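## Task

Pick up the small foam block from the desk and set it on the counter that sits behind the shelving. The stacked cartons must not be moved; other things in the way may be shifted. If the stacks close off every route to the counter, place the foam block on the coffee table's top instead. The coffee table must be standing upright when the task ends. The robot must not tip over or finish leaning. The result only counts if it stays in place without the robot holding it.

## Robot and tools

ROBOT. A Hello Robot Stretch 4 in a physics simulation: an omni-wheel base, a mast with a lift, one telescoping arm that reaches forward, a three-joint wrist (yaw, pitch, roll) and a two-finger gripper. It stands about 1.6 m tall; the base rim lies within 0.23 m of the base origin. Cameras: head_camera, head_left_camera, head_right_camera (all on the head) and wrist_camera (on the gripper). Loose objects may occasionally get nudged by the scene.

FRAMES. Base frame: origin on the floor below the base centre, x ahead, y to the left, z upward. hand_pose, a point between the open fingertips, is reported in this frame; with all wrist joints at zero its axes line up with the base frame, but its printed position can be slightly wrong. The odometry frame is where the base frame was when the scene began. base_odometry counts wheel rotation only, so slipping shows up as travel; heading runs -3.142 to 3.142, left positive.

execute_actions. Argument "actions": a list holding exactly one action, or empty (then it only reports state and images). An action contains "base", "joints" or both, plus optional "pace" and "contact_limits"; or it contains only "end_of_arm". Motions in one action start at once and may finish at different moments. Optional "cameras": list of camera names or "all"; omitted/null means all, [] means none; an unknown name rejects the call.
- "base": exactly one key, each a relative move from where the base last reported itself. translate_m: straight drive in metres, forward positive, -2 to 2. strafe_m: sideways in metres, left positive, -2 to 2. rotate_rad: turn in place in radians, counter-clockwise (left) positive, -3.2 to 3.2.
- "joints": absolute targets by name (not offsets). lift_m 0 to 1.2 (metres of lift height); arm_m 0 to 0.55 (metres of extension); wrist_yaw_rad -1.134 to 4.276 (0 points ahead, positive turns left, 3.14 is folded back, above 3.4 the arm may obstruct); wrist_pitch_rad -1.117 to 4.259 (0 level, 1.57 pointing down); wrist_roll_rad -1.117 to 4.259 (0 keeps fingers at equal height, positive rolls clockwise viewed from behind); gripper_m -0.038 to 0.141 (fingertip gap in metres; negative means fingers squeeze each other). Joint targets past a limit are clipped and the result says so; any other bad value or unknown key rejects the call with no motion.
- "pace": "slow", "default", "fast" or "max" (base up to 0.1/0.3/0.4/0.6 m/s and 1/2/3/4 rad/s). With lift_m above 0.2 the base is slowed further, down to 0.3 m/s and 1 rad/s at full height.
- "contact_limits": {"arm_m": value} from 0 (gentlest) to 0.75 (firmest), default 0.5; the arm halts when it pushes harder.
- {"end_of_arm": "enable_torque"} re-powers wrist or gripper motors that shut off; they then hold position.
A joint or the base left out of an action may still be driving toward an earlier target.

wait: "seconds" 0 to 10; nothing new is commanded and the result matches an empty execute_actions. zoom_image: "camera" and "region" [x0, y0, x1, y1] in pixels of that camera's latest full image, top-left origin, at most 504 by 504. read_manual: returns only licence texts. finished_scene: "scene" is the current scene number; it ends the scene permanently once the last command has been held, reports success and gives the next task. Ending a reply without a tool call ends everything.

RESULTS. base_status and joint_status describe how the last accepted action ended: "done" (for the base, wheels turned the commanded amount even if slipping), "off_target" (rested short and may keep pushing), "contact_stop_at_<key>" (met something; that part goes slack, a slack lift may sink, slack wheels may roll), "limit_stop_at_<name>", "time_out", "torque_fault" (wrist/gripper motor strained to maximum and went limp; fix with enable_torque). "limit_stop_at_tilt": leaning over 6 degrees; lift, arm and wheels go slack. "limit_stop_at_own_body": joint about to hit the robot; moving away is allowed. It is likely with the gripper tipped up (pitch below -0.2) and rolled (roll below -0.4 or above 4). on_its_own lists uncommanded things; "held at" there is a held target, not a position. A reported stop cancels the rest of that reply's motion calls. lidar_m: 12 distances in metres, 30-degree sectors starting straight ahead and going counter-clockwise (4th left, 7th behind, 10th right); "-" means nothing seen or closer than 0.25 m; it misses glass, thin legs and much behind. wrist_depth_mm: 7x7 grid of median depths, 100 to 2000 mm. turned_by_wheels vs turned_by_imu differing by more than about 0.1 rad signals a collision or slip. base_tilt in degrees (forward, right positive). motor_effort: percent of maximum, peak in brackets; wheel positive means turning right.

GRASPING. Command gripper_m below the object's width; lower values squeeze harder and pull the object toward the wrist. Neither the reading nor "done" proves a hold; look for a clear gripper effort change. If fingertips jam on a surface, raise the lift. A good opening move unfolds the wrist: lift_m 0.4 with wrist_yaw_rad 0 together.

AVOID. Dropping, slamming or shoving objects hard; moving the carton stacks; knocking the coffee table over; turning or driving with over 1 kg held and arm_m above 0.2, especially fast; pushing or pulling hard with the gripper raised. Leave the item resting on its own, gripper released.

Each tool is called after "Call:" in YAML: its name, and indented under it one key for each argument.

## Session

Call:
execute_actions:
  actions: []

Scene clock: 0.00 s.
base_odometry: x=+0.000 y=+0.000 heading=+0.000 (m, m, rad; odometry frame)
turned_by_wheels: +0.000 (rad since the last result)
turned_by_imu: +0.000 (rad since the last result)
base_tilt: forward=+0.3 right=+0.0 (deg)
lidar_m: 0.67 1.04 1.61 1.51 1.16 1.11 1.22 1.75 2.02 1.25 0.62 0.60
base_status: not commanded
joint_positions: lift_m=+0.265 arm_m=+0.002 wrist_yaw_rad=+3.196 wrist_pitch_rad=-0.013 wrist_roll_rad=+0.007 gripper_m=+0.057
joint_status: not commanded
motor_effort: lift_m=+18 arm_m=-1 wrist_yaw_rad=+1 wrist_pitch_rad=-8 wrist_roll_rad=-2 gripper_m=-3 wheel_0=+0 wheel_1=+0 wheel_2=+0 (%)
hand_pose: x=-0.1199 y=+0.0716 z=+0.4468 quat_wxyz=(-0.027, +0.007, +0.004, +1.000) (m; base frame)
wrist_depth_mm: - 135 135 1756 1430 1160 1025 / - - 134 1576 1397 1397 1308 / - 108 133 1499 1499 1537 1366 / - 118 138 1499 1397 1499 1336 / 135 136 1808 1708 1430 1430 1308 / 878 1983 224 1537 227 1118 1008 / 640 1160 1098 1182 1098 1060 991
pictures: head_camera, head_left_camera, head_right_camera, wrist_camera
Images, in order (width x height): head_camera 420x560, head_left_camera 420x672, head_right_camera 420x672, wrist_camera 616x392.

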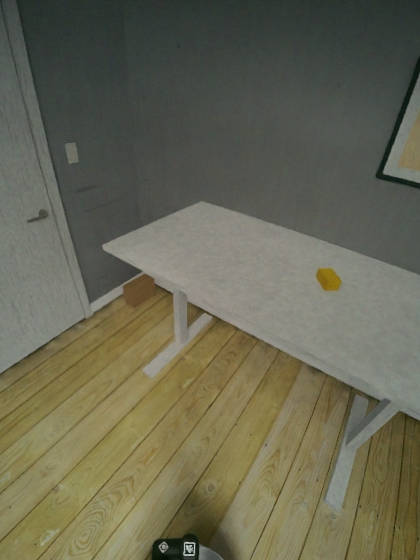

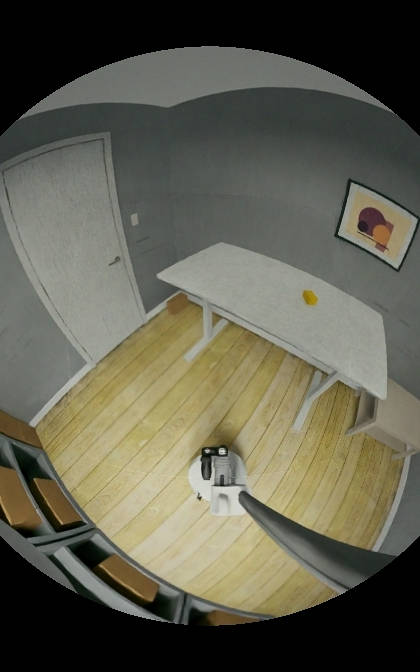

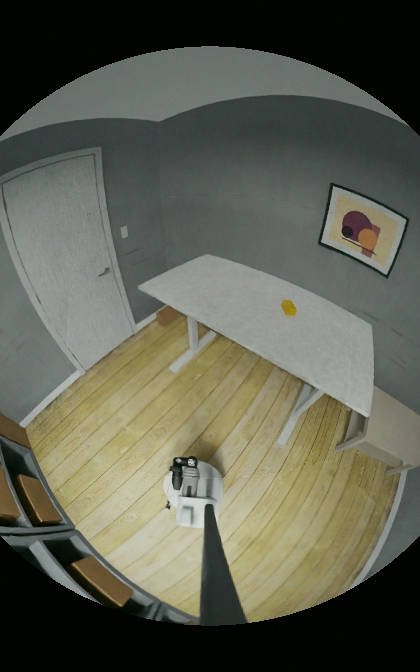

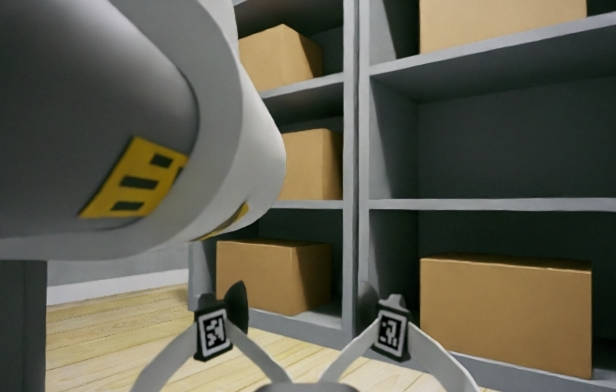

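Call:
execute_actions:
  actions:
    - {"base":{"rotate_rad":-0.51},"joints":{"lift_m":0.72,"gripper_m":0.13}}
  cameras: []

Call:
execute_actions:
  actions:
    - {"base":{"translate_m":0.2},"joints":{"wrist_yaw_rad":0,"wrist_pitch_rad":0.4}}

Scene clock: 8.23 s.
base_odometry: x=+0.000 y=+0.000 heading=-0.510 (m, m, rad; odometry frame)
turned_by_wheels: -0.510 (rad since the last result)
turned_by_imu: -0.502 (rad since the last result)
base_tilt: forward=+0.2 right=-0.1 (deg)
lidar_m: 0.62 0.66 1.03 1.60 1.46 1.15 1.12 1.23 1.76 2.04 1.25 0.63
base_status: done
joint_positions: lift_m=+0.720 arm_m=+0.002 wrist_yaw_rad=+3.196 wrist_pitch_rad=-0.013 wrist_roll_rad=+0.007 gripper_m=+0.130
joint_status: all done
motor_effort: lift_m=+21(21) arm_m=+0(1) wrist_yaw_rad=+0(1) wrist_pitch_rad=-6(8) wrist_roll_rad=+1(1) gripper_m=+0(6) wheel_0=+2(7) wheel_1=+0(9) wheel_2=+0(7) (%)
hand_pose: x=-0.1199 y=+0.0716 z=+0.9019 quat_wxyz=(-0.027, +0.007, +0.004, +1.000) (m; base frame)
wrist_depth_mm: - 135 135 1756 1708 1205 1576 / - - 134 1430 1430 1205 1397 / - 108 133 1281 1661 1430 1160 / - 118 138 1255 1537 1205 1160 / 135 136 1708 1708 1661 1205 1499 / 778 212 1499 1661 1499 1182 1182 / 788 1308 1336 154 1255 1182 1160
pictures: none
No camera images: the call's "cameras" was empty. Leave "cameras" out to get every camera's image.

Scene clock: 10.70 s.
base_odometry: x=+0.175 y=-0.098 heading=-0.510 (m, m, rad; odometry frame)
turned_by_wheels: +0.000 (rad since the last result)
turned_by_imu: -0.001 (rad since the last result)
base_tilt: forward=+0.3 right=-0.1 (deg)
lidar_m: 0.41 0.46 0.71 1.60 1.74 1.35 1.31 1.43 2.11 1.94 0.58 0.43
base_status: done
joint_positions: lift_m=+0.720 arm_m=+0.002 wrist_yaw_rad=+0.001 wrist_pitch_rad=+0.402 wrist_roll_rad=+0.007 gripper_m=+0.130
joint_status: all done
motor_effort: lift_m=+20(21) arm_m=-1(0) wrist_yaw_rad=-1(5) wrist_pitch_rad=-5(6) wrist_roll_rad=+1(1) gripper_m=+1(0) wheel_0=+2(7) wheel_1=+1(4) wheel_2=+1(9) (%)
hand_pose: x=+0.4385 y=-0.0873 z=+0.7852 quat_wxyz=(+0.980, +0.003, +0.200, +0.000) (m; base frame)
wrist_depth_mm: 186 183 180 176 172 169 167 / 1025 1008 991 960 946 946 492 / 1098 1060 1042 1025 1008 991 530 / 1138 1138 1098 1078 1060 1025 554 / 1229 1205 1182 1160 1138 1098 585 / 1281 216 1255 1229 1205 647 1138 / 1160 1098 1118 155 1118 661 1182
pictures: head_camera, head_left_camera, head_right_camera, wrist_camera
camera_calibration (this result's frames):
wrist_camera: T_world_to_cam=[[-0.00434812, -0.99997, 0.0063381, -0.0903699], [-0.353372, -0.00439275, -0.935473, 0.958224], [0.935473, -0.00630726, -0.353342, 0.0880619], [0, 0, 0, 1]] pos_world=[0.255837, -0.0856025, 0.928081]
Images, in order (width x height): head_camera 420x560, head_left_camera 420x672, head_right_camera 420x672, wrist_camera 616x392.

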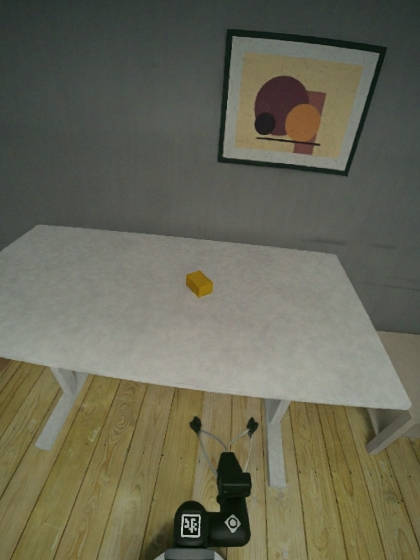

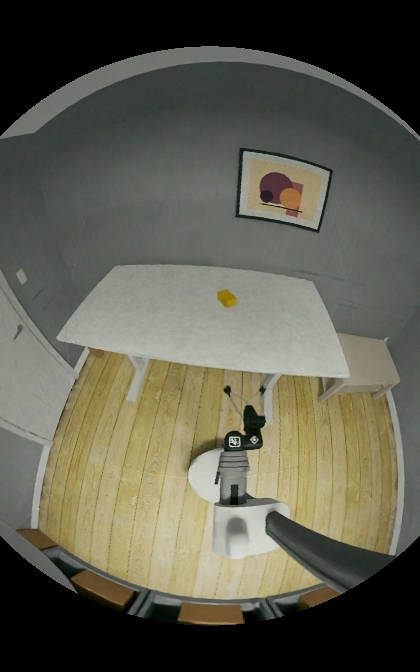

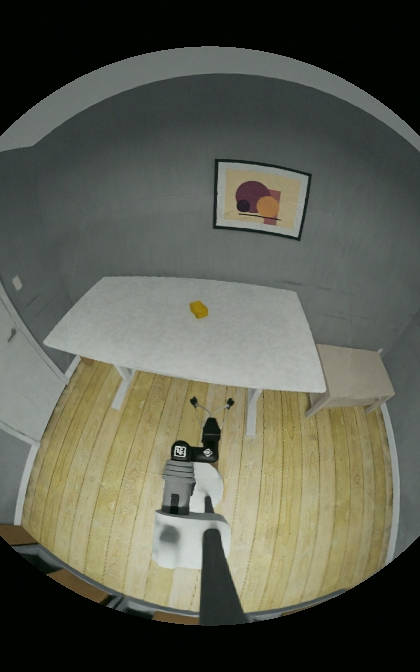

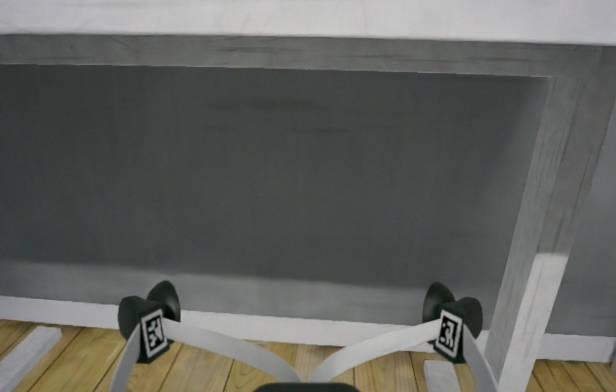

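Call:
execute_actions:
  actions:
    - {"base":{"translate_m":-0.15}}
  cameras: []

Call:
execute_actions:
  actions:
    - {"base":{"strafe_m":0.11},"joints":{"lift_m":1.02}}
  cameras: []

Call:
execute_actions:
  actions:
    - {"joints":{"arm_m":0.3}}
  cameras: ["head_camera","wrist_camera"]

Scene clock: 16.00 s.
base_odometry: x=+0.044 y=-0.024 heading=-0.510 (m, m, rad; odometry frame)
turned_by_wheels: +0.000 (rad since the last result)
turned_by_imu: +0.000 (rad since the last result)
base_tilt: forward=+0.3 right=-0.1 (deg)
lidar_m: 0.55 0.62 0.95 1.61 1.54 1.21 1.17 1.27 1.85 2.04 1.22 0.58
base_status: done
joint_positions: lift_m=+0.720 arm_m=+0.002 wrist_yaw_rad=+0.000 wrist_pitch_rad=+0.402 wrist_roll_rad=+0.007 gripper_m=+0.130
joint_status: not commanded
motor_effort: lift_m=+20(20) arm_m=-1(1) wrist_yaw_rad=-1(2) wrist_pitch_rad=-6(6) wrist_roll_rad=+0(0) gripper_m=-3(2) wheel_0=-3(6) wheel_1=-3(7) wheel_2=+0(8) (%)
hand_pose: x=+0.4385 y=-0.0873 z=+0.7852 quat_wxyz=(+0.980, +0.003, +0.200, -0.001) (m; base frame)
wrist_depth_mm: 332 325 320 314 307 304 455 / 1182 1160 1138 1118 1098 1060 1042 / 1229 1229 1205 1182 1160 1118 1118 / 1308 1281 1281 1255 1229 759 1182 / 1397 1366 1366 1308 1308 1229 1255 / 1397 216 1397 1366 1336 809 1336 / 1160 1098 1098 155 1118 931 1182
pictures: none
No camera images: the call's "cameras" was empty. Leave "cameras" out to get every camera's image.

Scene clock: 18.27 s.
base_odometry: x=+0.097 y=+0.072 heading=-0.510 (m, m, rad; odometry frame)
turned_by_wheels: +0.000 (rad since the last result)
turned_by_imu: +0.000 (rad since the last result)
base_tilt: forward=+0.3 right=-0.2 (deg)
lidar_m: 0.58 0.65 0.97 1.50 1.54 1.19 1.17 1.26 1.84 2.14 0.78 0.60
base_status: done
joint_positions: lift_m=+1.020 arm_m=+0.002 wrist_yaw_rad=+0.000 wrist_pitch_rad=+0.402 wrist_roll_rad=+0.007 gripper_m=+0.130
joint_status: all done
motor_effort: lift_m=+20(22) arm_m=-1(0) wrist_yaw_rad=+0(1) wrist_pitch_rad=-5(6) wrist_roll_rad=+0(2) gripper_m=-1(1) wheel_0=+0(8) wheel_1=+0(9) wheel_2=+0(1) (%)
hand_pose: x=+0.4385 y=-0.0874 z=+1.0852 quat_wxyz=(+0.980, +0.003, +0.200, -0.001) (m; base frame)
wrist_depth_mm: 1118 1098 1098 1060 1060 1042 1025 / 1182 1160 1138 1118 1118 1098 1060 / 1078 1078 1098 1118 1138 1118 1118 / 707 715 723 723 732 750 750 / 525 530 535 539 544 549 549 / 1008 216 452 445 427 421 433 / 1308 1464 1464 154 1464 866 1430
pictures: none
No camera images: the call's "cameras" was empty. Leave "cameras" out to get every camera's image.

Scene clock: 20.27 s.
base_odometry: x=+0.097 y=+0.072 heading=-0.510 (m, m, rad; odometry frame)
turned_by_wheels: +0.000 (rad since the last result)
turned_by_imu: +0.000 (rad since the last result)
base_tilt: forward=+0.3 right=-0.1 (deg)
lidar_m: 0.57 0.64 0.96 1.48 1.52 1.16 1.17 1.27 1.84 2.15 0.78 0.61
base_status: not commanded
joint_positions: lift_m=+1.020 arm_m=+0.299 wrist_yaw_rad=+0.000 wrist_pitch_rad=+0.402 wrist_roll_rad=+0.007 gripper_m=+0.130
joint_status: all done
motor_effort: lift_m=+20(20) arm_m=+5(8) wrist_yaw_rad=+0(1) wrist_pitch_rad=-5(5) wrist_roll_rad=-2(1) gripper_m=-1(1) wheel_0=+0(0) wheel_1=-1(0) wheel_2=+0(0) (%)
hand_pose: x=+0.7354 y=-0.0874 z=+1.0852 quat_wxyz=(+0.980, +0.003, +0.200, -0.001) (m; base frame)
wrist_depth_mm: 842 820 809 788 788 768 759 / 878 866 854 842 831 809 788 / 931 904 904 891 866 854 831 / 699 699 715 723 732 741 741 / 525 525 530 480 539 544 549 / 415 216 421 424 427 413 430 / 343 324 329 155 340 342 353
pictures: head_camera, wrist_camera
camera_calibration (this result's frames):
wrist_camera: T_world_to_cam=[[-0.00476917, -0.999969, 0.00633911, -0.0907834], [-0.35357, -0.00424349, -0.935399, 1.34381], [0.935396, -0.00670239, -0.353538, -0.0834724], [0, 0, 0, 1]] pos_world=[0.552777, -0.0856376, 1.22806]
Images, in order (width x height): head_camera 420x560, wrist_camera 616x392.

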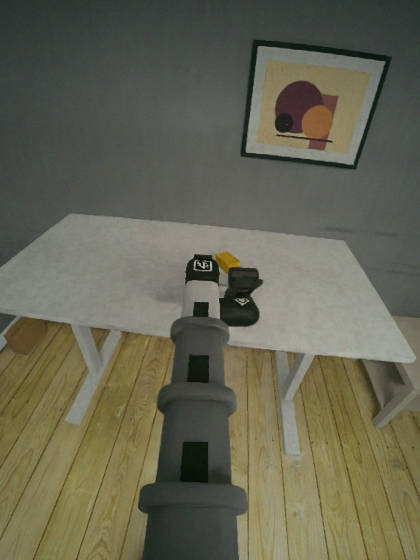

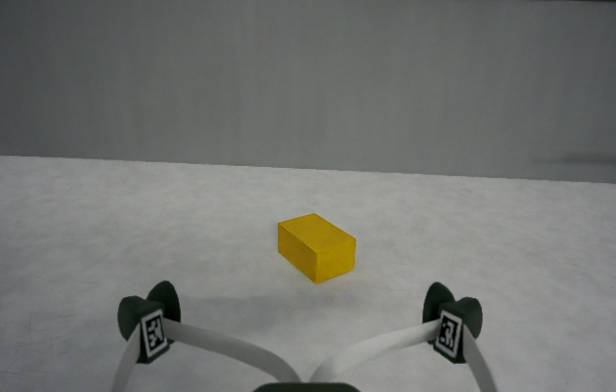

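Call:
execute_actions:
  actions:
    - {"base":{"strafe_m":-0.175},"joints":{"arm_m":0.545,"wrist_yaw_rad":0.6}}
  cameras: ["head_camera","wrist_camera"]

Scene clock: 25.60 s.
base_odometry: x=+0.012 y=-0.081 heading=-0.510 (m, m, rad; odometry frame)
turned_by_wheels: +0.000 (rad since the last result)
turned_by_imu: +0.000 (rad since the last result)
base_tilt: forward=+0.3 right=+0.0 (deg)
lidar_m: 0.57 0.63 0.92 1.68 1.57 1.22 1.18 1.25 2.02 1.98 1.15 0.59
base_status: done
joint_positions: lift_m=+1.020 arm_m=+0.544 wrist_yaw_rad=+0.600 wrist_pitch_rad=+0.402 wrist_roll_rad=+0.007 gripper_m=+0.130
joint_status: all done
motor_effort: lift_m=+20(21) arm_m=+5(8) wrist_yaw_rad=+1(7) wrist_pitch_rad=-6(7) wrist_roll_rad=-2(1) gripper_m=-3(2) wheel_0=+2(8) wheel_1=+1(11) wheel_2=+0(1) (%)
hand_pose: x=+0.9834 y=+0.0777 z=+1.0851 quat_wxyz=(+0.936, -0.056, +0.192, +0.289) (m; base frame)
wrist_depth_mm: 1308 1042 809 676 585 508 459 / 1397 1118 866 715 609 530 477 / 1430 1060 904 759 634 554 496 / 691 707 707 723 654 574 508 / 521 525 530 535 539 539 525 / 415 216 418 424 424 410 427 / 343 325 329 154 329 342 353
pictures: head_camera, wrist_camera
camera_calibration (this result's frames):
wrist_camera: T_world_to_cam=[[0.560506, -0.828126, 0.00633932, -0.493738], [-0.289497, -0.203102, -0.935383, 1.38461], [0.775902, 0.522452, -0.35358, -0.198567], [0, 0, 0, 1]] pos_world=[0.831652, -0.0239172, 1.22806]
Images, in order (width x height): head_camera 420x560, wrist_camera 616x392.

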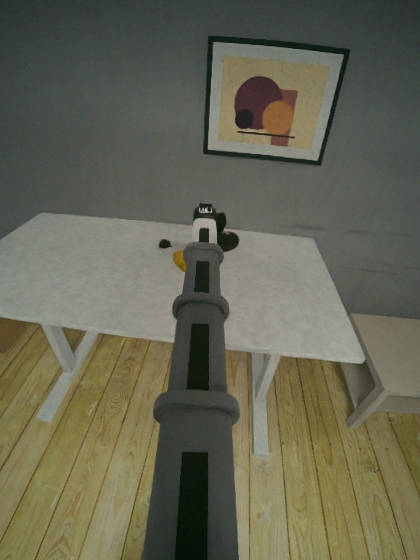

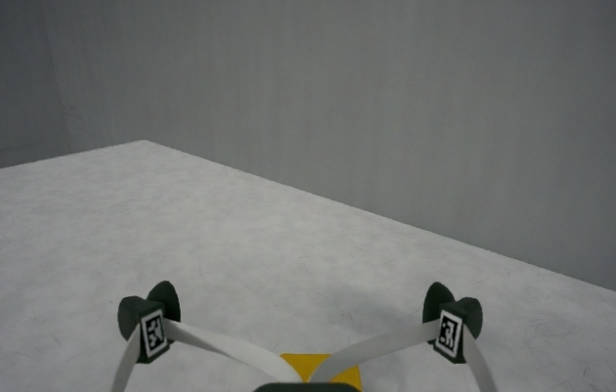

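Call:
execute_actions:
  actions:
    - {"joints":{"lift_m":0.93}}
  cameras: ["wrist_camera"]

Call:
execute_actions:
  actions:
    - {"joints":{"gripper_m":0.01}}
  cameras: ["wrist_camera"]

Call:
execute_actions:
  actions:
    - {"joints":{"lift_m":1.02}}
  cameras: []

Call:
execute_actions:
  actions:
    - {"joints":{"arm_m":0,"wrist_yaw_rad":1.2}}
  cameras: ["wrist_camera"]

Call:
execute_actions:
  actions:
    - {"base":{"rotate_rad":-2.2}}

Scene clock: 31.17 s.
base_odometry: x=+0.012 y=-0.081 heading=-0.510 (m, m, rad; odometry frame)
turned_by_wheels: +0.000 (rad since the last result)
turned_by_imu: +0.000 (rad since the last result)
base_tilt: forward=+0.3 right=-0.1 (deg)
lidar_m: 0.58 0.63 0.91 1.66 1.58 1.20 1.17 1.29 2.02 1.96 1.17 0.58
base_status: not commanded
joint_positions: lift_m=+0.930 arm_m=+0.544 wrist_yaw_rad=+0.600 wrist_pitch_rad=+0.402 wrist_roll_rad=+0.007 gripper_m=+0.130
joint_status: all done
motor_effort: lift_m=+16(18) arm_m=+6(6) wrist_yaw_rad=+1(1) wrist_pitch_rad=-6(8) wrist_roll_rad=-2(1) gripper_m=+0(2) wheel_0=+1(1) wheel_1=+0(1) wheel_2=+0(0) (%)
hand_pose: x=+0.9834 y=+0.0777 z=+0.9955 quat_wxyz=(+0.936, -0.056, +0.192, +0.289) (m; base frame)
wrist_depth_mm: 1336 1025 820 683 585 512 459 / 1397 1098 866 715 609 530 473 / 715 723 732 707 634 554 492 / 466 473 477 484 488 492 496 / 351 353 355 357 359 362 364 / 279 216 283 215 236 276 287 / 231 219 220 154 195 229 236
pictures: wrist_camera
camera_calibration (this result's frames):
wrist_camera: T_world_to_cam=[[0.560506, -0.828126, 0.00633909, -0.493171], [-0.289497, -0.203102, -0.935383, 1.30079], [0.775902, 0.522453, -0.35358, -0.230255], [0, 0, 0, 1]] pos_world=[0.831656, -0.0239172, 1.13845]
Images, in order (width x height): wrist_camera 616x392.

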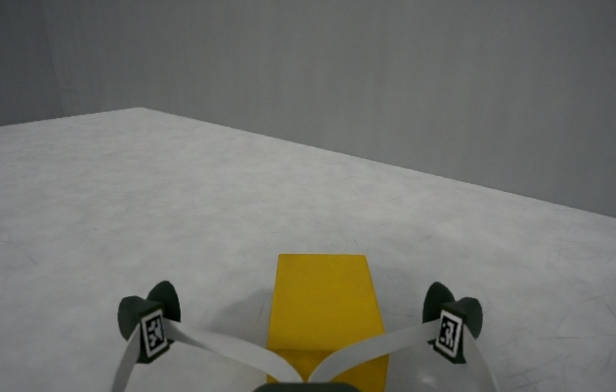

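Scene clock: 33.27 s.
base_odometry: x=+0.012 y=-0.081 heading=-0.510 (m, m, rad; odometry frame)
turned_by_wheels: +0.000 (rad since the last result)
turned_by_imu: +0.000 (rad since the last result)
base_tilt: forward=+0.3 right=-0.1 (deg)
lidar_m: 0.56 0.59 0.93 1.67 1.59 1.18 1.17 1.28 2.02 1.96 1.17 0.58
base_status: not commanded
joint_positions: lift_m=+0.930 arm_m=+0.544 wrist_yaw_rad=+0.600 wrist_pitch_rad=+0.402 wrist_roll_rad=+0.007 gripper_m=+0.011
joint_status: all done
motor_effort: lift_m=+16(16) arm_m=+6(6) wrist_yaw_rad=+0(0) wrist_pitch_rad=-7(8) wrist_roll_rad=-1(1) gripper_m=-29(28) wheel_0=+1(1) wheel_1=+0(0) wheel_2=+0(0) (%)
hand_pose: x=+0.9834 y=+0.0777 z=+0.9955 quat_wxyz=(+0.936, -0.056, +0.192, +0.289) (m; base frame)
wrist_depth_mm: 1336 1025 820 676 585 508 459 / 1397 1118 866 715 609 530 477 / 715 723 732 707 634 549 492 / 469 477 480 480 488 492 496 / 349 353 355 357 362 362 364 / 278 281 206 206 208 287 287 / 231 163 177 176 182 163 237
pictures: wrist_camera
camera_calibration (this result's frames):
wrist_camera: T_world_to_cam=[[0.560506, -0.828126, 0.00633945, -0.493172], [-0.289507, -0.20311, -0.935378, 1.30079], [0.775898, 0.52245, -0.353593, -0.230239], [0, 0, 0, 1]] pos_world=[0.831656, -0.023917, 1.13845]
Images, in order (width x height): wrist_camera 616x392.

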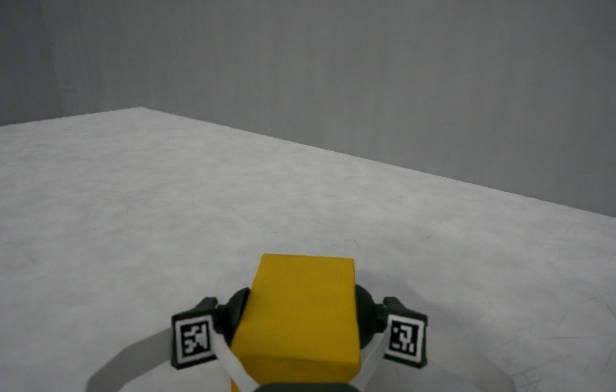

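Scene clock: 34.63 s.
base_odometry: x=+0.012 y=-0.081 heading=-0.510 (m, m, rad; odometry frame)
turned_by_wheels: +0.000 (rad since the last result)
turned_by_imu: +0.000 (rad since the last result)
base_tilt: forward=+0.4 right=-0.1 (deg)
lidar_m: 0.54 0.62 0.93 1.68 1.56 1.20 1.18 1.27 2.02 1.99 1.14 0.59
base_status: not commanded
joint_positions: lift_m=+1.020 arm_m=+0.544 wrist_yaw_rad=+0.600 wrist_pitch_rad=+0.402 wrist_roll_rad=+0.007 gripper_m=+0.011
joint_status: all done
motor_effort: lift_m=+21(22) arm_m=+6(6) wrist_yaw_rad=+1(1) wrist_pitch_rad=-5(6) wrist_roll_rad=+1(2) gripper_m=-24(25) wheel_0=+1(1) wheel_1=+0(0) wheel_2=+0(0) (%)
hand_pose: x=+0.9834 y=+0.0777 z=+1.0851 quat_wxyz=(+0.936, -0.056, +0.192, +0.289) (m; base frame)
wrist_depth_mm: 1336 1025 820 683 580 512 459 / 1366 1118 866 715 609 530 477 / 1464 1078 917 759 640 554 492 / 699 707 707 715 661 569 512 / 521 525 525 535 535 544 525 / 413 418 205 206 209 427 427 / 343 162 177 176 182 163 353
pictures: none
No camera images: the call's "cameras" was empty. Leave "cameras" out to get every camera's image.

Scene clock: 37.27 s.
base_odometry: x=+0.012 y=-0.081 heading=-0.510 (m, m, rad; odometry frame)
turned_by_wheels: +0.000 (rad since the last result)
turned_by_imu: +0.000 (rad since the last result)
base_tilt: forward=+0.3 right=-0.1 (deg)
lidar_m: 0.55 0.63 0.95 1.66 1.55 1.23 1.16 1.26 2.04 1.97 1.18 0.59
base_status: not commanded
joint_positions: lift_m=+1.020 arm_m=+0.003 wrist_yaw_rad=+1.200 wrist_pitch_rad=+0.403 wrist_roll_rad=+0.007 gripper_m=+0.011
joint_status: all done
joint sent to its limit — the command would take arm_m past its lower limit, so that joint was sent only as far as its limit.
motor_effort: lift_m=+20(21) arm_m=-6(9) wrist_yaw_rad=+0(6) wrist_pitch_rad=-7(7) wrist_roll_rad=+0(0) gripper_m=-24(29) wheel_0=+1(1) wheel_1=+0(0) wheel_2=+0(0) (%)
hand_pose: x=+0.3515 y=+0.2157 z=+1.0850 quat_wxyz=(+0.809, -0.110, +0.167, +0.553) (m; base frame)
wrist_depth_mm: 1336 1397 1499 1576 1661 1499 1182 / 1430 1464 1537 1661 1808 1537 1205 / 1464 1537 1661 1708 1138 1160 1118 / 1537 1618 1708 1863 788 741 750 / 1618 1708 1808 1863 - 549 554 / 1708 1808 206 206 209 1205 433 / 1537 162 177 176 183 163 389
pictures: wrist_camera
camera_calibration (this result's frames):
wrist_camera: T_world_to_cam=[[0.93028, -0.366797, 0.00634016, -0.254719], [-0.124341, -0.331522, -0.935218, 1.19904], [0.345137, 0.869226, -0.354016, 0.296662], [0, 0, 0, 1]] pos_world=[0.283661, 0.0462127, 1.22801]
Images, in order (width x height): wrist_camera 616x392.

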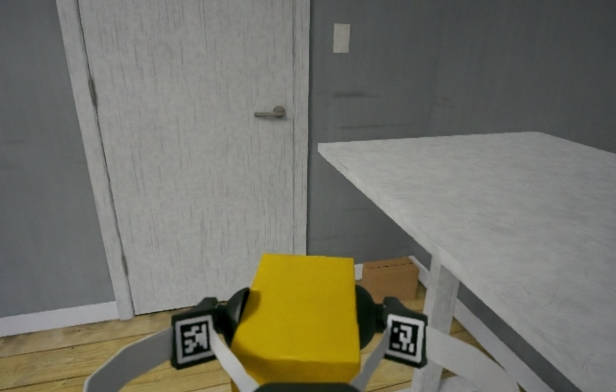

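Scene clock: 39.97 s.
base_odometry: x=+0.012 y=-0.081 heading=-2.709 (m, m, rad; odometry frame)
turned_by_wheels: -2.200 (rad since the last result)
turned_by_imu: -2.163 (rad since the last result)
base_tilt: forward=+0.3 right=+0.0 (deg)
lidar_m: 1.65 1.96 1.18 0.59 0.56 0.60 0.86 1.68 1.73 1.24 1.16 1.21
base_status: done
joint_positions: lift_m=+1.020 arm_m=+0.003 wrist_yaw_rad=+1.200 wrist_pitch_rad=+0.403 wrist_roll_rad=+0.007 gripper_m=+0.011
joint_status: not commanded
motor_effort: lift_m=+20(20) arm_m=-6(6) wrist_yaw_rad=+0(0) wrist_pitch_rad=-8(7) wrist_roll_rad=+1(2) gripper_m=-24(25) wheel_0=+3(7) wheel_1=+0(6) wheel_2=+2(8) (%)
hand_pose: x=+0.3515 y=+0.2157 z=+1.0851 quat_wxyz=(+0.809, -0.110, +0.167, +0.553) (m; base frame)
wrist_depth_mm: 1255 1499 1808 - 1756 1537 1366 / 1336 1537 1921 - 1863 1576 1464 / 1336 1618 1983 - 1983 1661 1499 / 1397 1661 1921 - - 1708 1537 / 1430 1618 1537 1661 - 1863 1618 / 1499 1661 206 206 209 1863 1661 / 1499 162 177 176 182 163 1576
pictures: head_camera, head_left_camera, head_right_camera, wrist_camera
camera_calibration (this result's frames):
wrist_camera: T_world_to_cam=[[0.930273, -0.366812, 0.00634506, -0.25473], [-0.124342, -0.331521, -0.935218, 1.19912], [0.345153, 0.869219, -0.354016, 0.296685], [0, 0, 0, 1]] pos_world=[0.283668, 0.0462107, 1.22808]
Images, in order (width x height): head_camera 420x560, head_left_camera 420x672, head_right_camera 420x672, wrist_camera 616x392.

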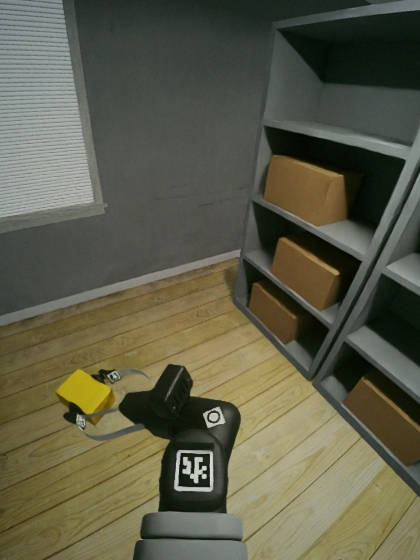

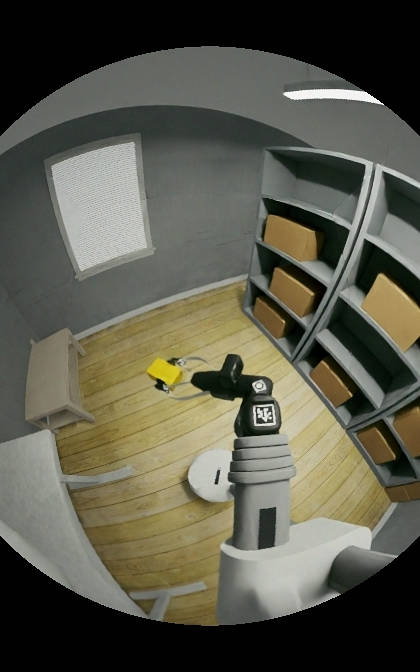

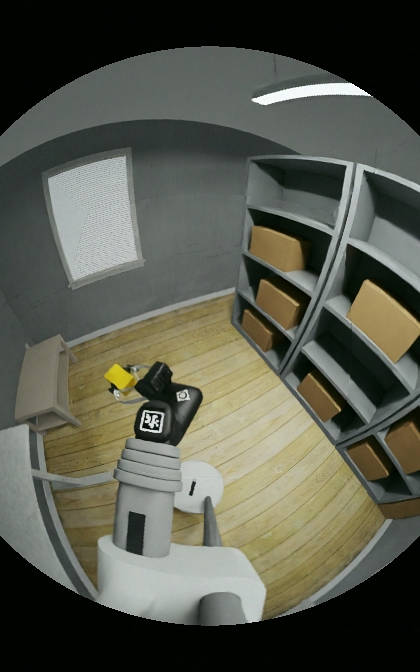

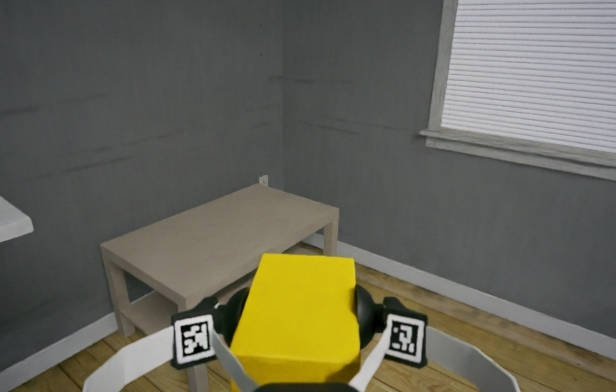

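Call:
execute_actions:
  actions:
    - {"base":{"rotate_rad":-0.95},"joints":{"wrist_yaw_rad":0.3}}
  cameras: ["head_right_camera"]

Call:
execute_actions:
  actions:
    - {"base":{"translate_m":0.4}}
  cameras: []

Call:
execute_actions:
  actions:
    - {"base":{"strafe_m":1.4}}

Scene clock: 45.20 s.
base_odometry: x=+0.012 y=-0.081 heading=+2.624 (m, m, rad; odometry frame)
turned_by_wheels: -0.950 (rad since the last result)
turned_by_imu: -0.934 (rad since the last result)
base_tilt: forward=+0.3 right=-0.1 (deg)
lidar_m: 1.18 1.26 1.86 1.97 1.18 0.58 0.56 0.61 0.91 1.66 1.58 1.22
base_status: done
joint_positions: lift_m=+1.020 arm_m=+0.003 wrist_yaw_rad=+0.300 wrist_pitch_rad=+0.403 wrist_roll_rad=+0.007 gripper_m=+0.011
joint_status: all done
motor_effort: lift_m=+19(19) arm_m=-6(6) wrist_yaw_rad=+1(11) wrist_pitch_rad=-8(6) wrist_roll_rad=+0(1) gripper_m=-27(25) wheel_0=+3(7) wheel_1=+2(7) wheel_2=+1(6) (%)
hand_pose: x=+0.4532 y=-0.0050 z=+1.0851 quat_wxyz=(+0.969, -0.027, +0.198, +0.146) (m; base frame)
wrist_depth_mm: 1255 1182 1308 1118 891 831 1078 / 1281 1205 1336 1118 891 842 1138 / 1464 1537 1118 1118 946 878 1008 / 1576 1308 1229 1499 1430 1336 1138 / - 1537 1308 1281 1366 1366 1118 / 1756 1576 205 206 209 1098 991 / 1537 162 177 176 183 163 991
pictures: head_right_camera
Images, in order (width x height): head_right_camera 420x672.

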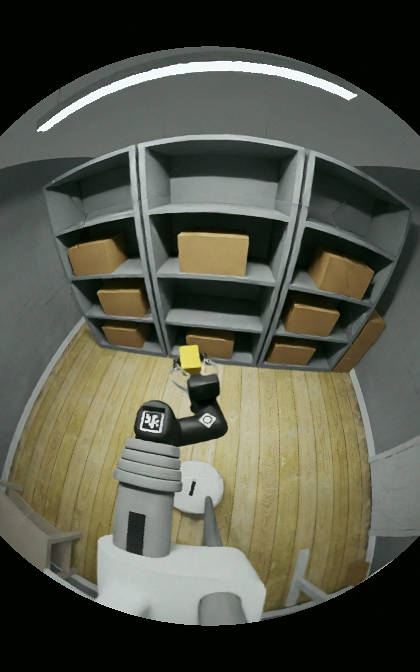

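Scene clock: 48.00 s.
base_odometry: x=-0.336 y=+0.117 heading=+2.624 (m, m, rad; odometry frame)
turned_by_wheels: +0.000 (rad since the last result)
turned_by_imu: -0.001 (rad since the last result)
base_tilt: forward=+0.3 right=-0.1 (deg)
lidar_m: 0.77 0.85 1.23 1.96 1.61 0.99 0.97 1.04 1.74 1.70 1.04 0.78
base_status: done
joint_positions: lift_m=+1.020 arm_m=+0.003 wrist_yaw_rad=+0.300 wrist_pitch_rad=+0.403 wrist_roll_rad=+0.007 gripper_m=+0.011
joint_status: not commanded
motor_effort: lift_m=+20(19) arm_m=-5(6) wrist_yaw_rad=-1(0) wrist_pitch_rad=-7(8) wrist_roll_rad=+0(1) gripper_m=-26(24) wheel_0=+1(7) wheel_1=-1(3) wheel_2=+2(9) (%)
hand_pose: x=+0.4532 y=-0.0050 z=+1.0851 quat_wxyz=(+0.969, -0.027, +0.198, +0.146) (m; base frame)
wrist_depth_mm: 866 627 759 539 496 466 436 / 866 654 788 559 517 484 452 / 842 699 778 597 549 504 477 / 1060 750 707 615 574 530 500 / 931 866 866 1138 1078 991 512 / 1008 931 206 206 209 1042 976 / 1182 162 177 176 183 163 891
pictures: none
No camera images: the call's "cameras" was empty. Leave "cameras" out to get every camera's image.

Scene clock: 54.00 s.
base_odometry: x=-1.028 y=-1.100 heading=+2.625 (m, m, rad; odometry frame)
turned_by_wheels: +0.000 (rad since the last result)
turned_by_imu: +0.002 (rad since the last result)
base_tilt: forward=+0.3 right=-0.1 (deg)
lidar_m: 0.86 0.75 0.61 0.54 0.59 0.85 1.09 1.18 1.37 2.74 1.17 0.91
base_status: done
joint_positions: lift_m=+1.020 arm_m=+0.003 wrist_yaw_rad=+0.300 wrist_pitch_rad=+0.403 wrist_roll_rad=+0.007 gripper_m=+0.011
joint_status: not commanded
motor_effort: lift_m=+19(20) arm_m=-6(5) wrist_yaw_rad=+0(0) wrist_pitch_rad=-8(8) wrist_roll_rad=+1(0) gripper_m=-28(25) wheel_0=+0(9) wheel_1=+0(10) wheel_2=+1(1) (%)
hand_pose: x=+0.4532 y=-0.0051 z=+1.0851 quat_wxyz=(+0.969, -0.027, +0.198, +0.146) (m; base frame)
wrist_depth_mm: 640 809 1078 1661 - 891 525 / 654 820 1118 1808 - 917 535 / 668 854 1182 1863 - 750 559 / 691 878 1229 - - 627 585 / 707 904 1281 1756 - 1098 1008 / 715 931 205 206 209 1078 866 / 732 162 177 176 182 163 820
pictures: head_camera, head_left_camera, head_right_camera, wrist_camera
camera_calibration (this result's frames):
wrist_camera: T_world_to_cam=[[0.290948, -0.956718, 0.00634894, -0.143603], [-0.336979, -0.108685, -0.935218, 1.23607], [0.89543, 0.26996, -0.354016, 0.201054], [0, 0, 0, 1]] pos_world=[0.278282, -0.0573217, 1.22808]
Images, in order (width x height): head_camera 420x560, head_left_camera 420x672, head_right_camera 420x672, wrist_camera 616x392.

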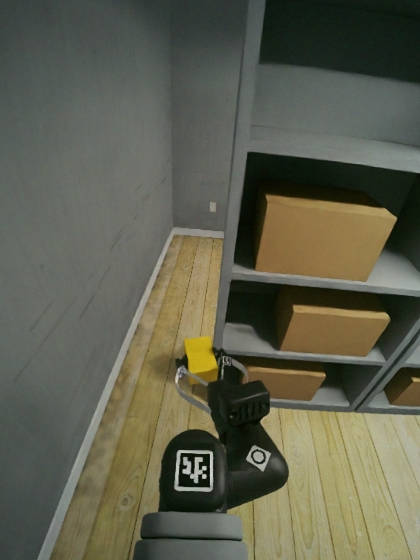

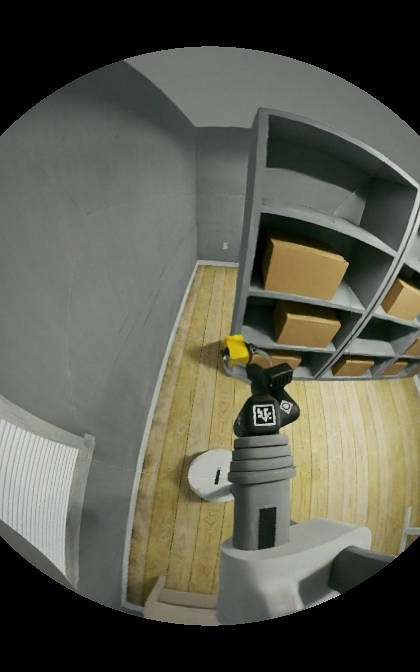

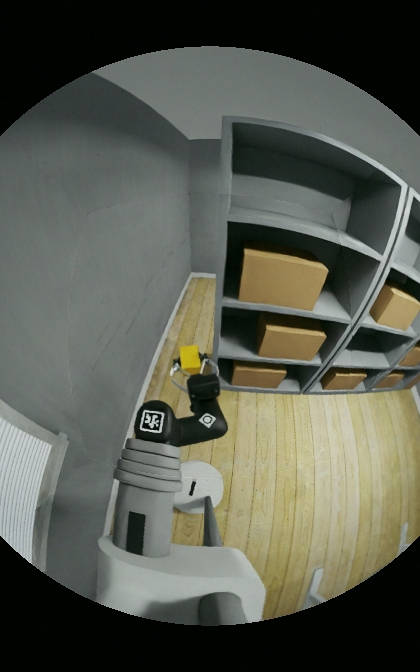

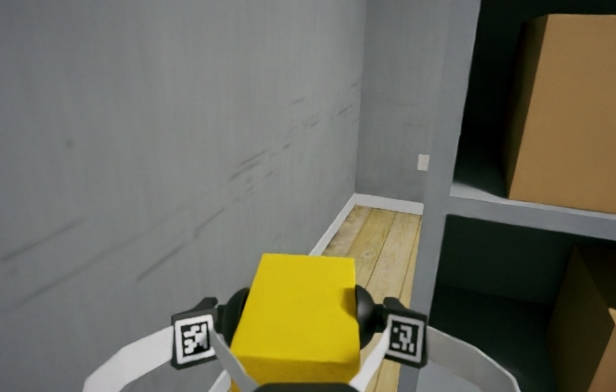

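Call:
execute_actions:
  actions:
    - {"base":{"rotate_rad":-0.06}}
  cameras: []

Call:
execute_actions:
  actions:
    - {"base":{"strafe_m":0.24}}
  cameras: []

Call:
execute_actions:
  actions:
    - {"base":{"translate_m":0.55}}

Scene clock: 58.93 s.
base_odometry: x=-1.028 y=-1.100 heading=+2.565 (m, m, rad; odometry frame)
turned_by_wheels: -0.060 (rad since the last result)
turned_by_imu: -0.059 (rad since the last result)
base_tilt: forward=+0.3 right=+0.0 (deg)
lidar_m: 0.86 0.87 0.62 0.53 0.58 0.80 1.08 1.12 1.31 3.11 1.26 0.92
base_status: done
joint_positions: lift_m=+1.020 arm_m=+0.003 wrist_yaw_rad=+0.300 wrist_pitch_rad=+0.403 wrist_roll_rad=+0.007 gripper_m=+0.011
joint_status: not commanded
motor_effort: lift_m=+20(19) arm_m=-6(6) wrist_yaw_rad=+0(0) wrist_pitch_rad=-9(9) wrist_roll_rad=-1(1) gripper_m=-26(25) wheel_0=+3(6) wheel_1=+0(4) wheel_2=+2(5) (%)
hand_pose: x=+0.4532 y=-0.0051 z=+1.0851 quat_wxyz=(+0.969, -0.027, +0.198, +0.146) (m; base frame)
wrist_depth_mm: 691 878 1229 - - 904 530 / 707 891 1255 - - 654 549 / 723 917 1336 - - 615 569 / 741 960 1397 - 723 621 591 / 750 976 1430 - 1205 1118 842 / 768 991 205 206 208 1098 723 / 778 162 177 176 182 163 699
pictures: none
No camera images: the call's "cameras" was empty. Leave "cameras" out to get every camera's image.

Scene clock: 61.03 s.
base_odometry: x=-1.159 y=-1.302 heading=+2.565 (m, m, rad; odometry frame)
turned_by_wheels: +0.000 (rad since the last result)
turned_by_imu: +0.000 (rad since the last result)
base_tilt: forward=+0.4 right=-0.1 (deg)
lidar_m: 1.02 0.50 0.37 0.30 0.34 0.48 1.07 1.14 1.50 3.30 1.28 0.93
base_status: done
joint_positions: lift_m=+1.020 arm_m=+0.003 wrist_yaw_rad=+0.300 wrist_pitch_rad=+0.403 wrist_roll_rad=+0.007 gripper_m=+0.011
joint_status: not commanded
motor_effort: lift_m=+20(20) arm_m=-6(5) wrist_yaw_rad=+1(0) wrist_pitch_rad=-6(11) wrist_roll_rad=+0(1) gripper_m=-27(25) wheel_0=+1(10) wheel_1=-2(9) wheel_2=+1(1) (%)
hand_pose: x=+0.4532 y=-0.0051 z=+1.0851 quat_wxyz=(+0.969, -0.027, +0.198, +0.146) (m; base frame)
wrist_depth_mm: 442 559 788 1308 - - 661 / 449 580 820 1397 - - 627 / 459 591 842 1499 - - 603 / 469 609 891 1576 - - 597 / 480 621 904 1336 - 1078 647 / 492 634 205 206 209 991 1060 / 496 162 177 176 182 163 904
pictures: none
No camera images: the call's "cameras" was empty. Leave "cameras" out to get every camera's image.

Scene clock: 64.37 s.
base_odometry: x=-1.620 y=-1.002 heading=+2.565 (m, m, rad; odometry frame)
turned_by_wheels: +0.000 (rad since the last result)
turned_by_imu: -0.002 (rad since the last result)
base_tilt: forward=+0.3 right=-0.1 (deg)
lidar_m: 1.35 0.51 0.37 0.33 0.36 0.53 1.53 1.70 2.09 1.34 0.47 0.42
base_status: done
joint_positions: lift_m=+1.020 arm_m=+0.003 wrist_yaw_rad=+0.300 wrist_pitch_rad=+0.403 wrist_roll_rad=+0.007 gripper_m=+0.011
joint_status: not commanded
motor_effort: lift_m=+20(20) arm_m=-6(5) wrist_yaw_rad=-1(0) wrist_pitch_rad=-7(7) wrist_roll_rad=+0(0) gripper_m=-27(27) wheel_0=+3(6) wheel_1=+0(7) wheel_2=+0(10) (%)
hand_pose: x=+0.4532 y=-0.0051 z=+1.0851 quat_wxyz=(+0.969, -0.027, +0.198, +0.146) (m; base frame)
wrist_depth_mm: 436 554 778 1281 - 1921 1863 / 445 569 809 1366 - - 1863 / 452 585 842 1464 - - 1921 / 462 597 878 1576 - - - / 473 615 904 1308 - - - / 484 627 205 206 209 1921 521 / 492 162 177 177 182 163 496
pictures: head_camera, head_left_camera, head_right_camera, wrist_camera
camera_calibration (this result's frames):
wrist_camera: T_world_to_cam=[[0.290883, -0.956738, 0.00634912, -0.143592], [-0.336986, -0.108662, -0.935218, 1.23607], [0.895448, 0.269899, -0.354016, 0.201051], [0, 0, 0, 1]] pos_world=[0.278277, -0.0573288, 1.22808]
Images, in order (width x height): head_camera 420x560, head_left_camera 420x672, head_right_camera 420x672, wrist_camera 616x392.

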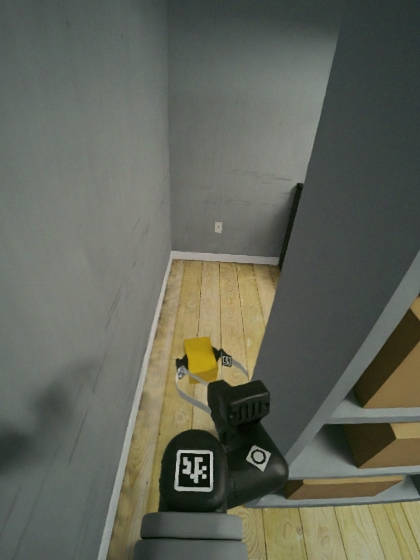

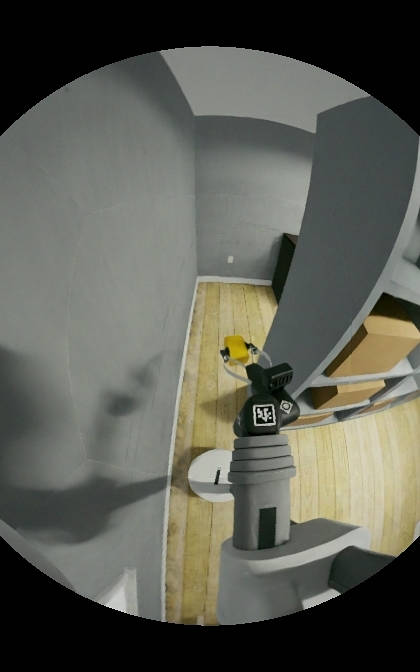

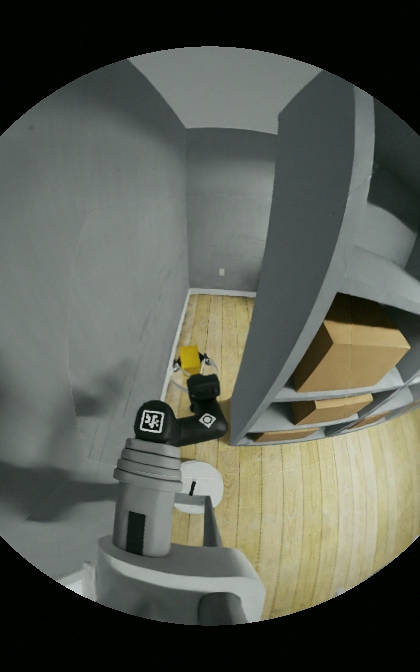

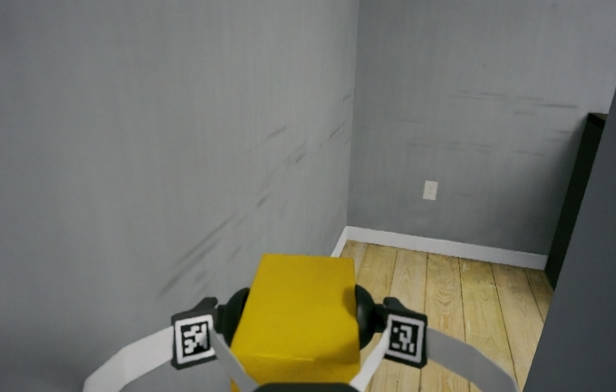

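Call:
execute_actions:
  actions:
    - {"base":{"translate_m":1.15}}
  cameras: []

Call:
execute_actions:
  actions:
    - {"base":{"rotate_rad":-0.9},"joints":{"wrist_yaw_rad":0,"lift_m":1.1}}

Scene clock: 71.07 s.
base_odometry: x=-2.584 y=-0.375 heading=+2.565 (m, m, rad; odometry frame)
turned_by_wheels: +0.000 (rad since the last result)
turned_by_imu: -0.004 (rad since the last result)
base_tilt: forward=+0.3 right=-0.1 (deg)
lidar_m: 1.33 0.48 0.35 0.32 0.34 0.50 1.44 0.41 0.48 1.33 1.10 1.15
base_status: done
joint_positions: lift_m=+1.020 arm_m=+0.003 wrist_yaw_rad=+0.300 wrist_pitch_rad=+0.403 wrist_roll_rad=+0.007 gripper_m=+0.011
joint_status: not commanded
motor_effort: lift_m=+19(19) arm_m=-5(5) wrist_yaw_rad=+0(0) wrist_pitch_rad=-10(9) wrist_roll_rad=-1(0) gripper_m=-26(25) wheel_0=+2(6) wheel_1=+0(4) wheel_2=+0(9) (%)
hand_pose: x=+0.4532 y=-0.0051 z=+1.0851 quat_wxyz=(+0.969, -0.027, +0.198, +0.146) (m; base frame)
wrist_depth_mm: 427 544 768 1042 991 931 891 / 436 559 788 1098 1042 976 931 / 449 574 820 1160 1098 1008 960 / 455 591 854 1229 1160 1078 1008 / 466 603 878 1229 1205 1138 1060 / 473 615 206 206 209 1205 1118 / 484 162 177 177 182 163 1182
pictures: none
No camera images: the call's "cameras" was empty. Leave "cameras" out to get every camera's image.

Scene clock: 72.87 s.
base_odometry: x=-2.584 y=-0.375 heading=+1.666 (m, m, rad; odometry frame)
turned_by_wheels: -0.900 (rad since the last result)
turned_by_imu: -0.885 (rad since the last result)
base_tilt: forward=+0.4 right=+0.0 (deg)
lidar_m: 1.12 1.37 0.89 0.43 0.33 0.33 0.37 0.57 0.65 0.41 0.57 1.92
base_status: done
joint_positions: lift_m=+1.100 arm_m=+0.003 wrist_yaw_rad=+0.000 wrist_pitch_rad=+0.403 wrist_roll_rad=+0.007 gripper_m=+0.011
joint_status: all done
motor_effort: lift_m=+20(22) arm_m=-5(5) wrist_yaw_rad=+0(7) wrist_pitch_rad=-8(8) wrist_roll_rad=+0(0) gripper_m=-26(28) wheel_0=+2(6) wheel_1=+1(9) wheel_2=-1(6) (%)
hand_pose: x=+0.4392 y=-0.0874 z=+1.1650 quat_wxyz=(+0.980, +0.003, +0.200, -0.001) (m; base frame)
wrist_depth_mm: 1078 1229 1499 1921 - - - / 1118 1281 1618 - - - - / 1138 1308 1537 1618 1808 - - / 1160 1281 1060 1205 1756 - - / 1205 1336 1060 1138 1921 - - / 1255 1430 206 206 209 - 1921 / 1281 162 177 176 182 163 1661
pictures: head_camera, head_left_camera, head_right_camera, wrist_camera
camera_calibration (this result's frames):
wrist_camera: T_world_to_cam=[[-0.00479643, -0.999968, 0.00635162, -0.092714], [-0.354047, -0.00424212, -0.935218, 1.31379], [0.935215, -0.00673448, -0.354016, 0.22244], [0, 0, 0, 1]] pos_world=[0.256669, -0.0856398, 1.30801]
Images, in order (width x height): head_camera 420x560, head_left_camera 420x672, head_right_camera 420x672, wrist_camera 616x392.

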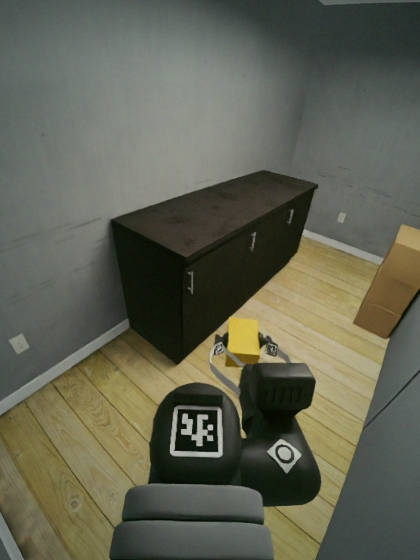

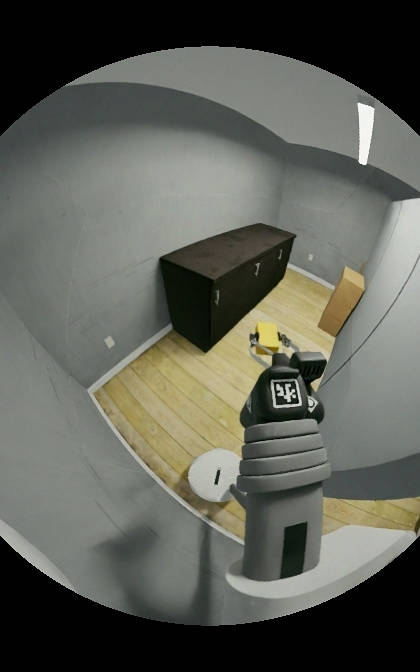

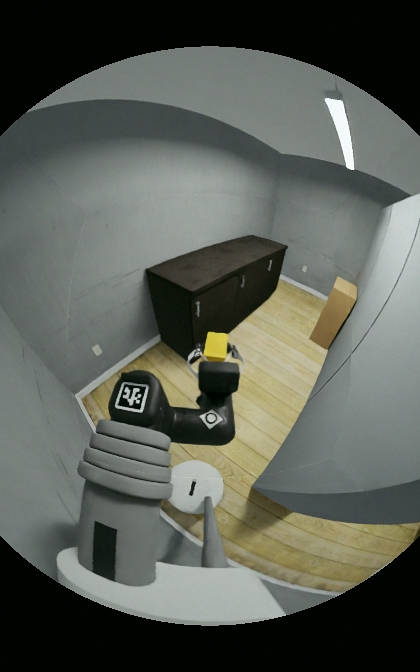

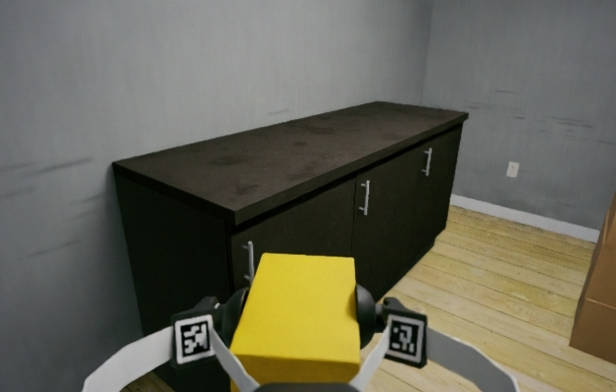

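Call:
execute_actions:
  actions:
    - {"base":{"rotate_rad":0.17}}
  cameras: []

Call:
execute_actions:
  actions:
    - {"base":{"translate_m":0.55},"joints":{"arm_m":0.5,"lift_m":0.96}}
  cameras: ["head_camera","wrist_camera"]

Scene clock: 75.80 s.
base_odometry: x=-2.584 y=-0.375 heading=+1.835 (m, m, rad; odometry frame)
turned_by_wheels: +0.170 (rad since the last result)
turned_by_imu: +0.167 (rad since the last result)
base_tilt: forward=+0.3 right=-0.1 (deg)
lidar_m: 1.09 1.34 0.62 0.38 0.34 0.32 0.40 0.78 0.47 0.40 0.73 1.38
base_status: done
joint_positions: lift_m=+1.100 arm_m=+0.003 wrist_yaw_rad=+0.000 wrist_pitch_rad=+0.403 wrist_roll_rad=+0.007 gripper_m=+0.011
joint_status: not commanded
motor_effort: lift_m=+21(20) arm_m=-5(5) wrist_yaw_rad=+0(0) wrist_pitch_rad=-9(6) wrist_roll_rad=+1(1) gripper_m=-25(26) wheel_0=-2(5) wheel_1=-4(5) wheel_2=+0(5) (%)
hand_pose: x=+0.4392 y=-0.0874 z=+1.1650 quat_wxyz=(+0.980, +0.003, +0.200, -0.001) (m; base frame)
wrist_depth_mm: 976 1118 1281 1537 1863 - - / 1025 1160 1336 1618 - - - / 1060 1205 1366 1618 1618 1756 - / 1098 1255 1308 1078 1229 1756 - / 1138 1308 1430 1008 1308 1863 - / 1182 1366 206 206 209 1983 - / 1229 162 177 176 182 163 1661
pictures: none
No camera images: the call's "cameras" was empty. Leave "cameras" out to get every camera's image.

Scene clock: 79.13 s.
base_odometry: x=-2.728 y=+0.156 heading=+1.835 (m, m, rad; odometry frame)
turned_by_wheels: +0.000 (rad since the last result)
turned_by_imu: -0.002 (rad since the last result)
base_tilt: forward=+0.4 right=-0.1 (deg)
lidar_m: 0.56 0.92 0.91 0.80 0.69 0.71 0.87 0.72 0.72 0.87 1.68 0.65
base_status: done
joint_positions: lift_m=+0.960 arm_m=+0.499 wrist_yaw_rad=+0.000 wrist_pitch_rad=+0.403 wrist_roll_rad=+0.007 gripper_m=+0.011
joint_status: all done
motor_effort: lift_m=+16(18) arm_m=+6(12) wrist_yaw_rad=+0(1) wrist_pitch_rad=-8(7) wrist_roll_rad=+0(2) gripper_m=-24(27) wheel_0=+2(7) wheel_1=-1(7) wheel_2=+2(9) (%)
hand_pose: x=+0.9354 y=-0.0874 z=+1.0254 quat_wxyz=(+0.980, +0.003, +0.200, -0.001) (m; base frame)
wrist_depth_mm: 362 407 473 559 691 904 1255 / 373 424 492 591 732 991 1464 / 384 439 517 621 788 960 1060 / 402 459 544 627 668 683 691 / 415 466 488 496 500 500 504 / 384 387 206 206 209 397 397 / 317 163 177 176 182 163 329
pictures: head_camera, wrist_camera
camera_calibration (this result's frames):
wrist_camera: T_world_to_cam=[[-0.0046993, -0.999969, 0.00635119, -0.0895119], [-0.354038, -0.00427617, -0.935221, 1.35884], [0.935219, -0.00664344, -0.354007, -0.291003], [0, 0, 0, 1]] pos_world=[0.752811, -0.0856317, 1.16836]
Images, in order (width x height): head_camera 420x560, wrist_camera 616x392.

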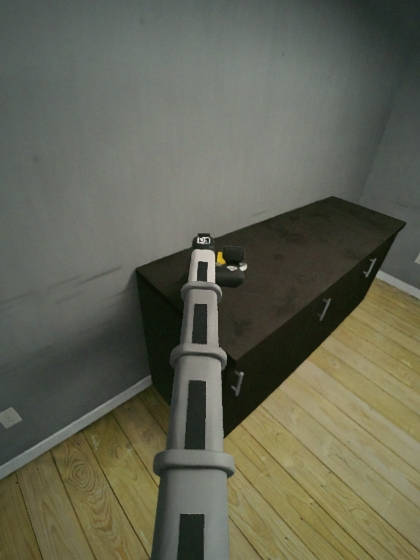

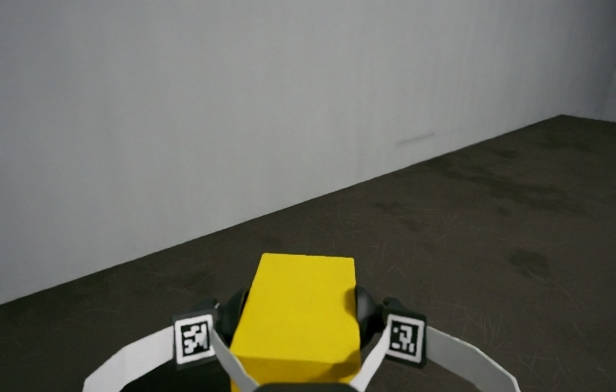

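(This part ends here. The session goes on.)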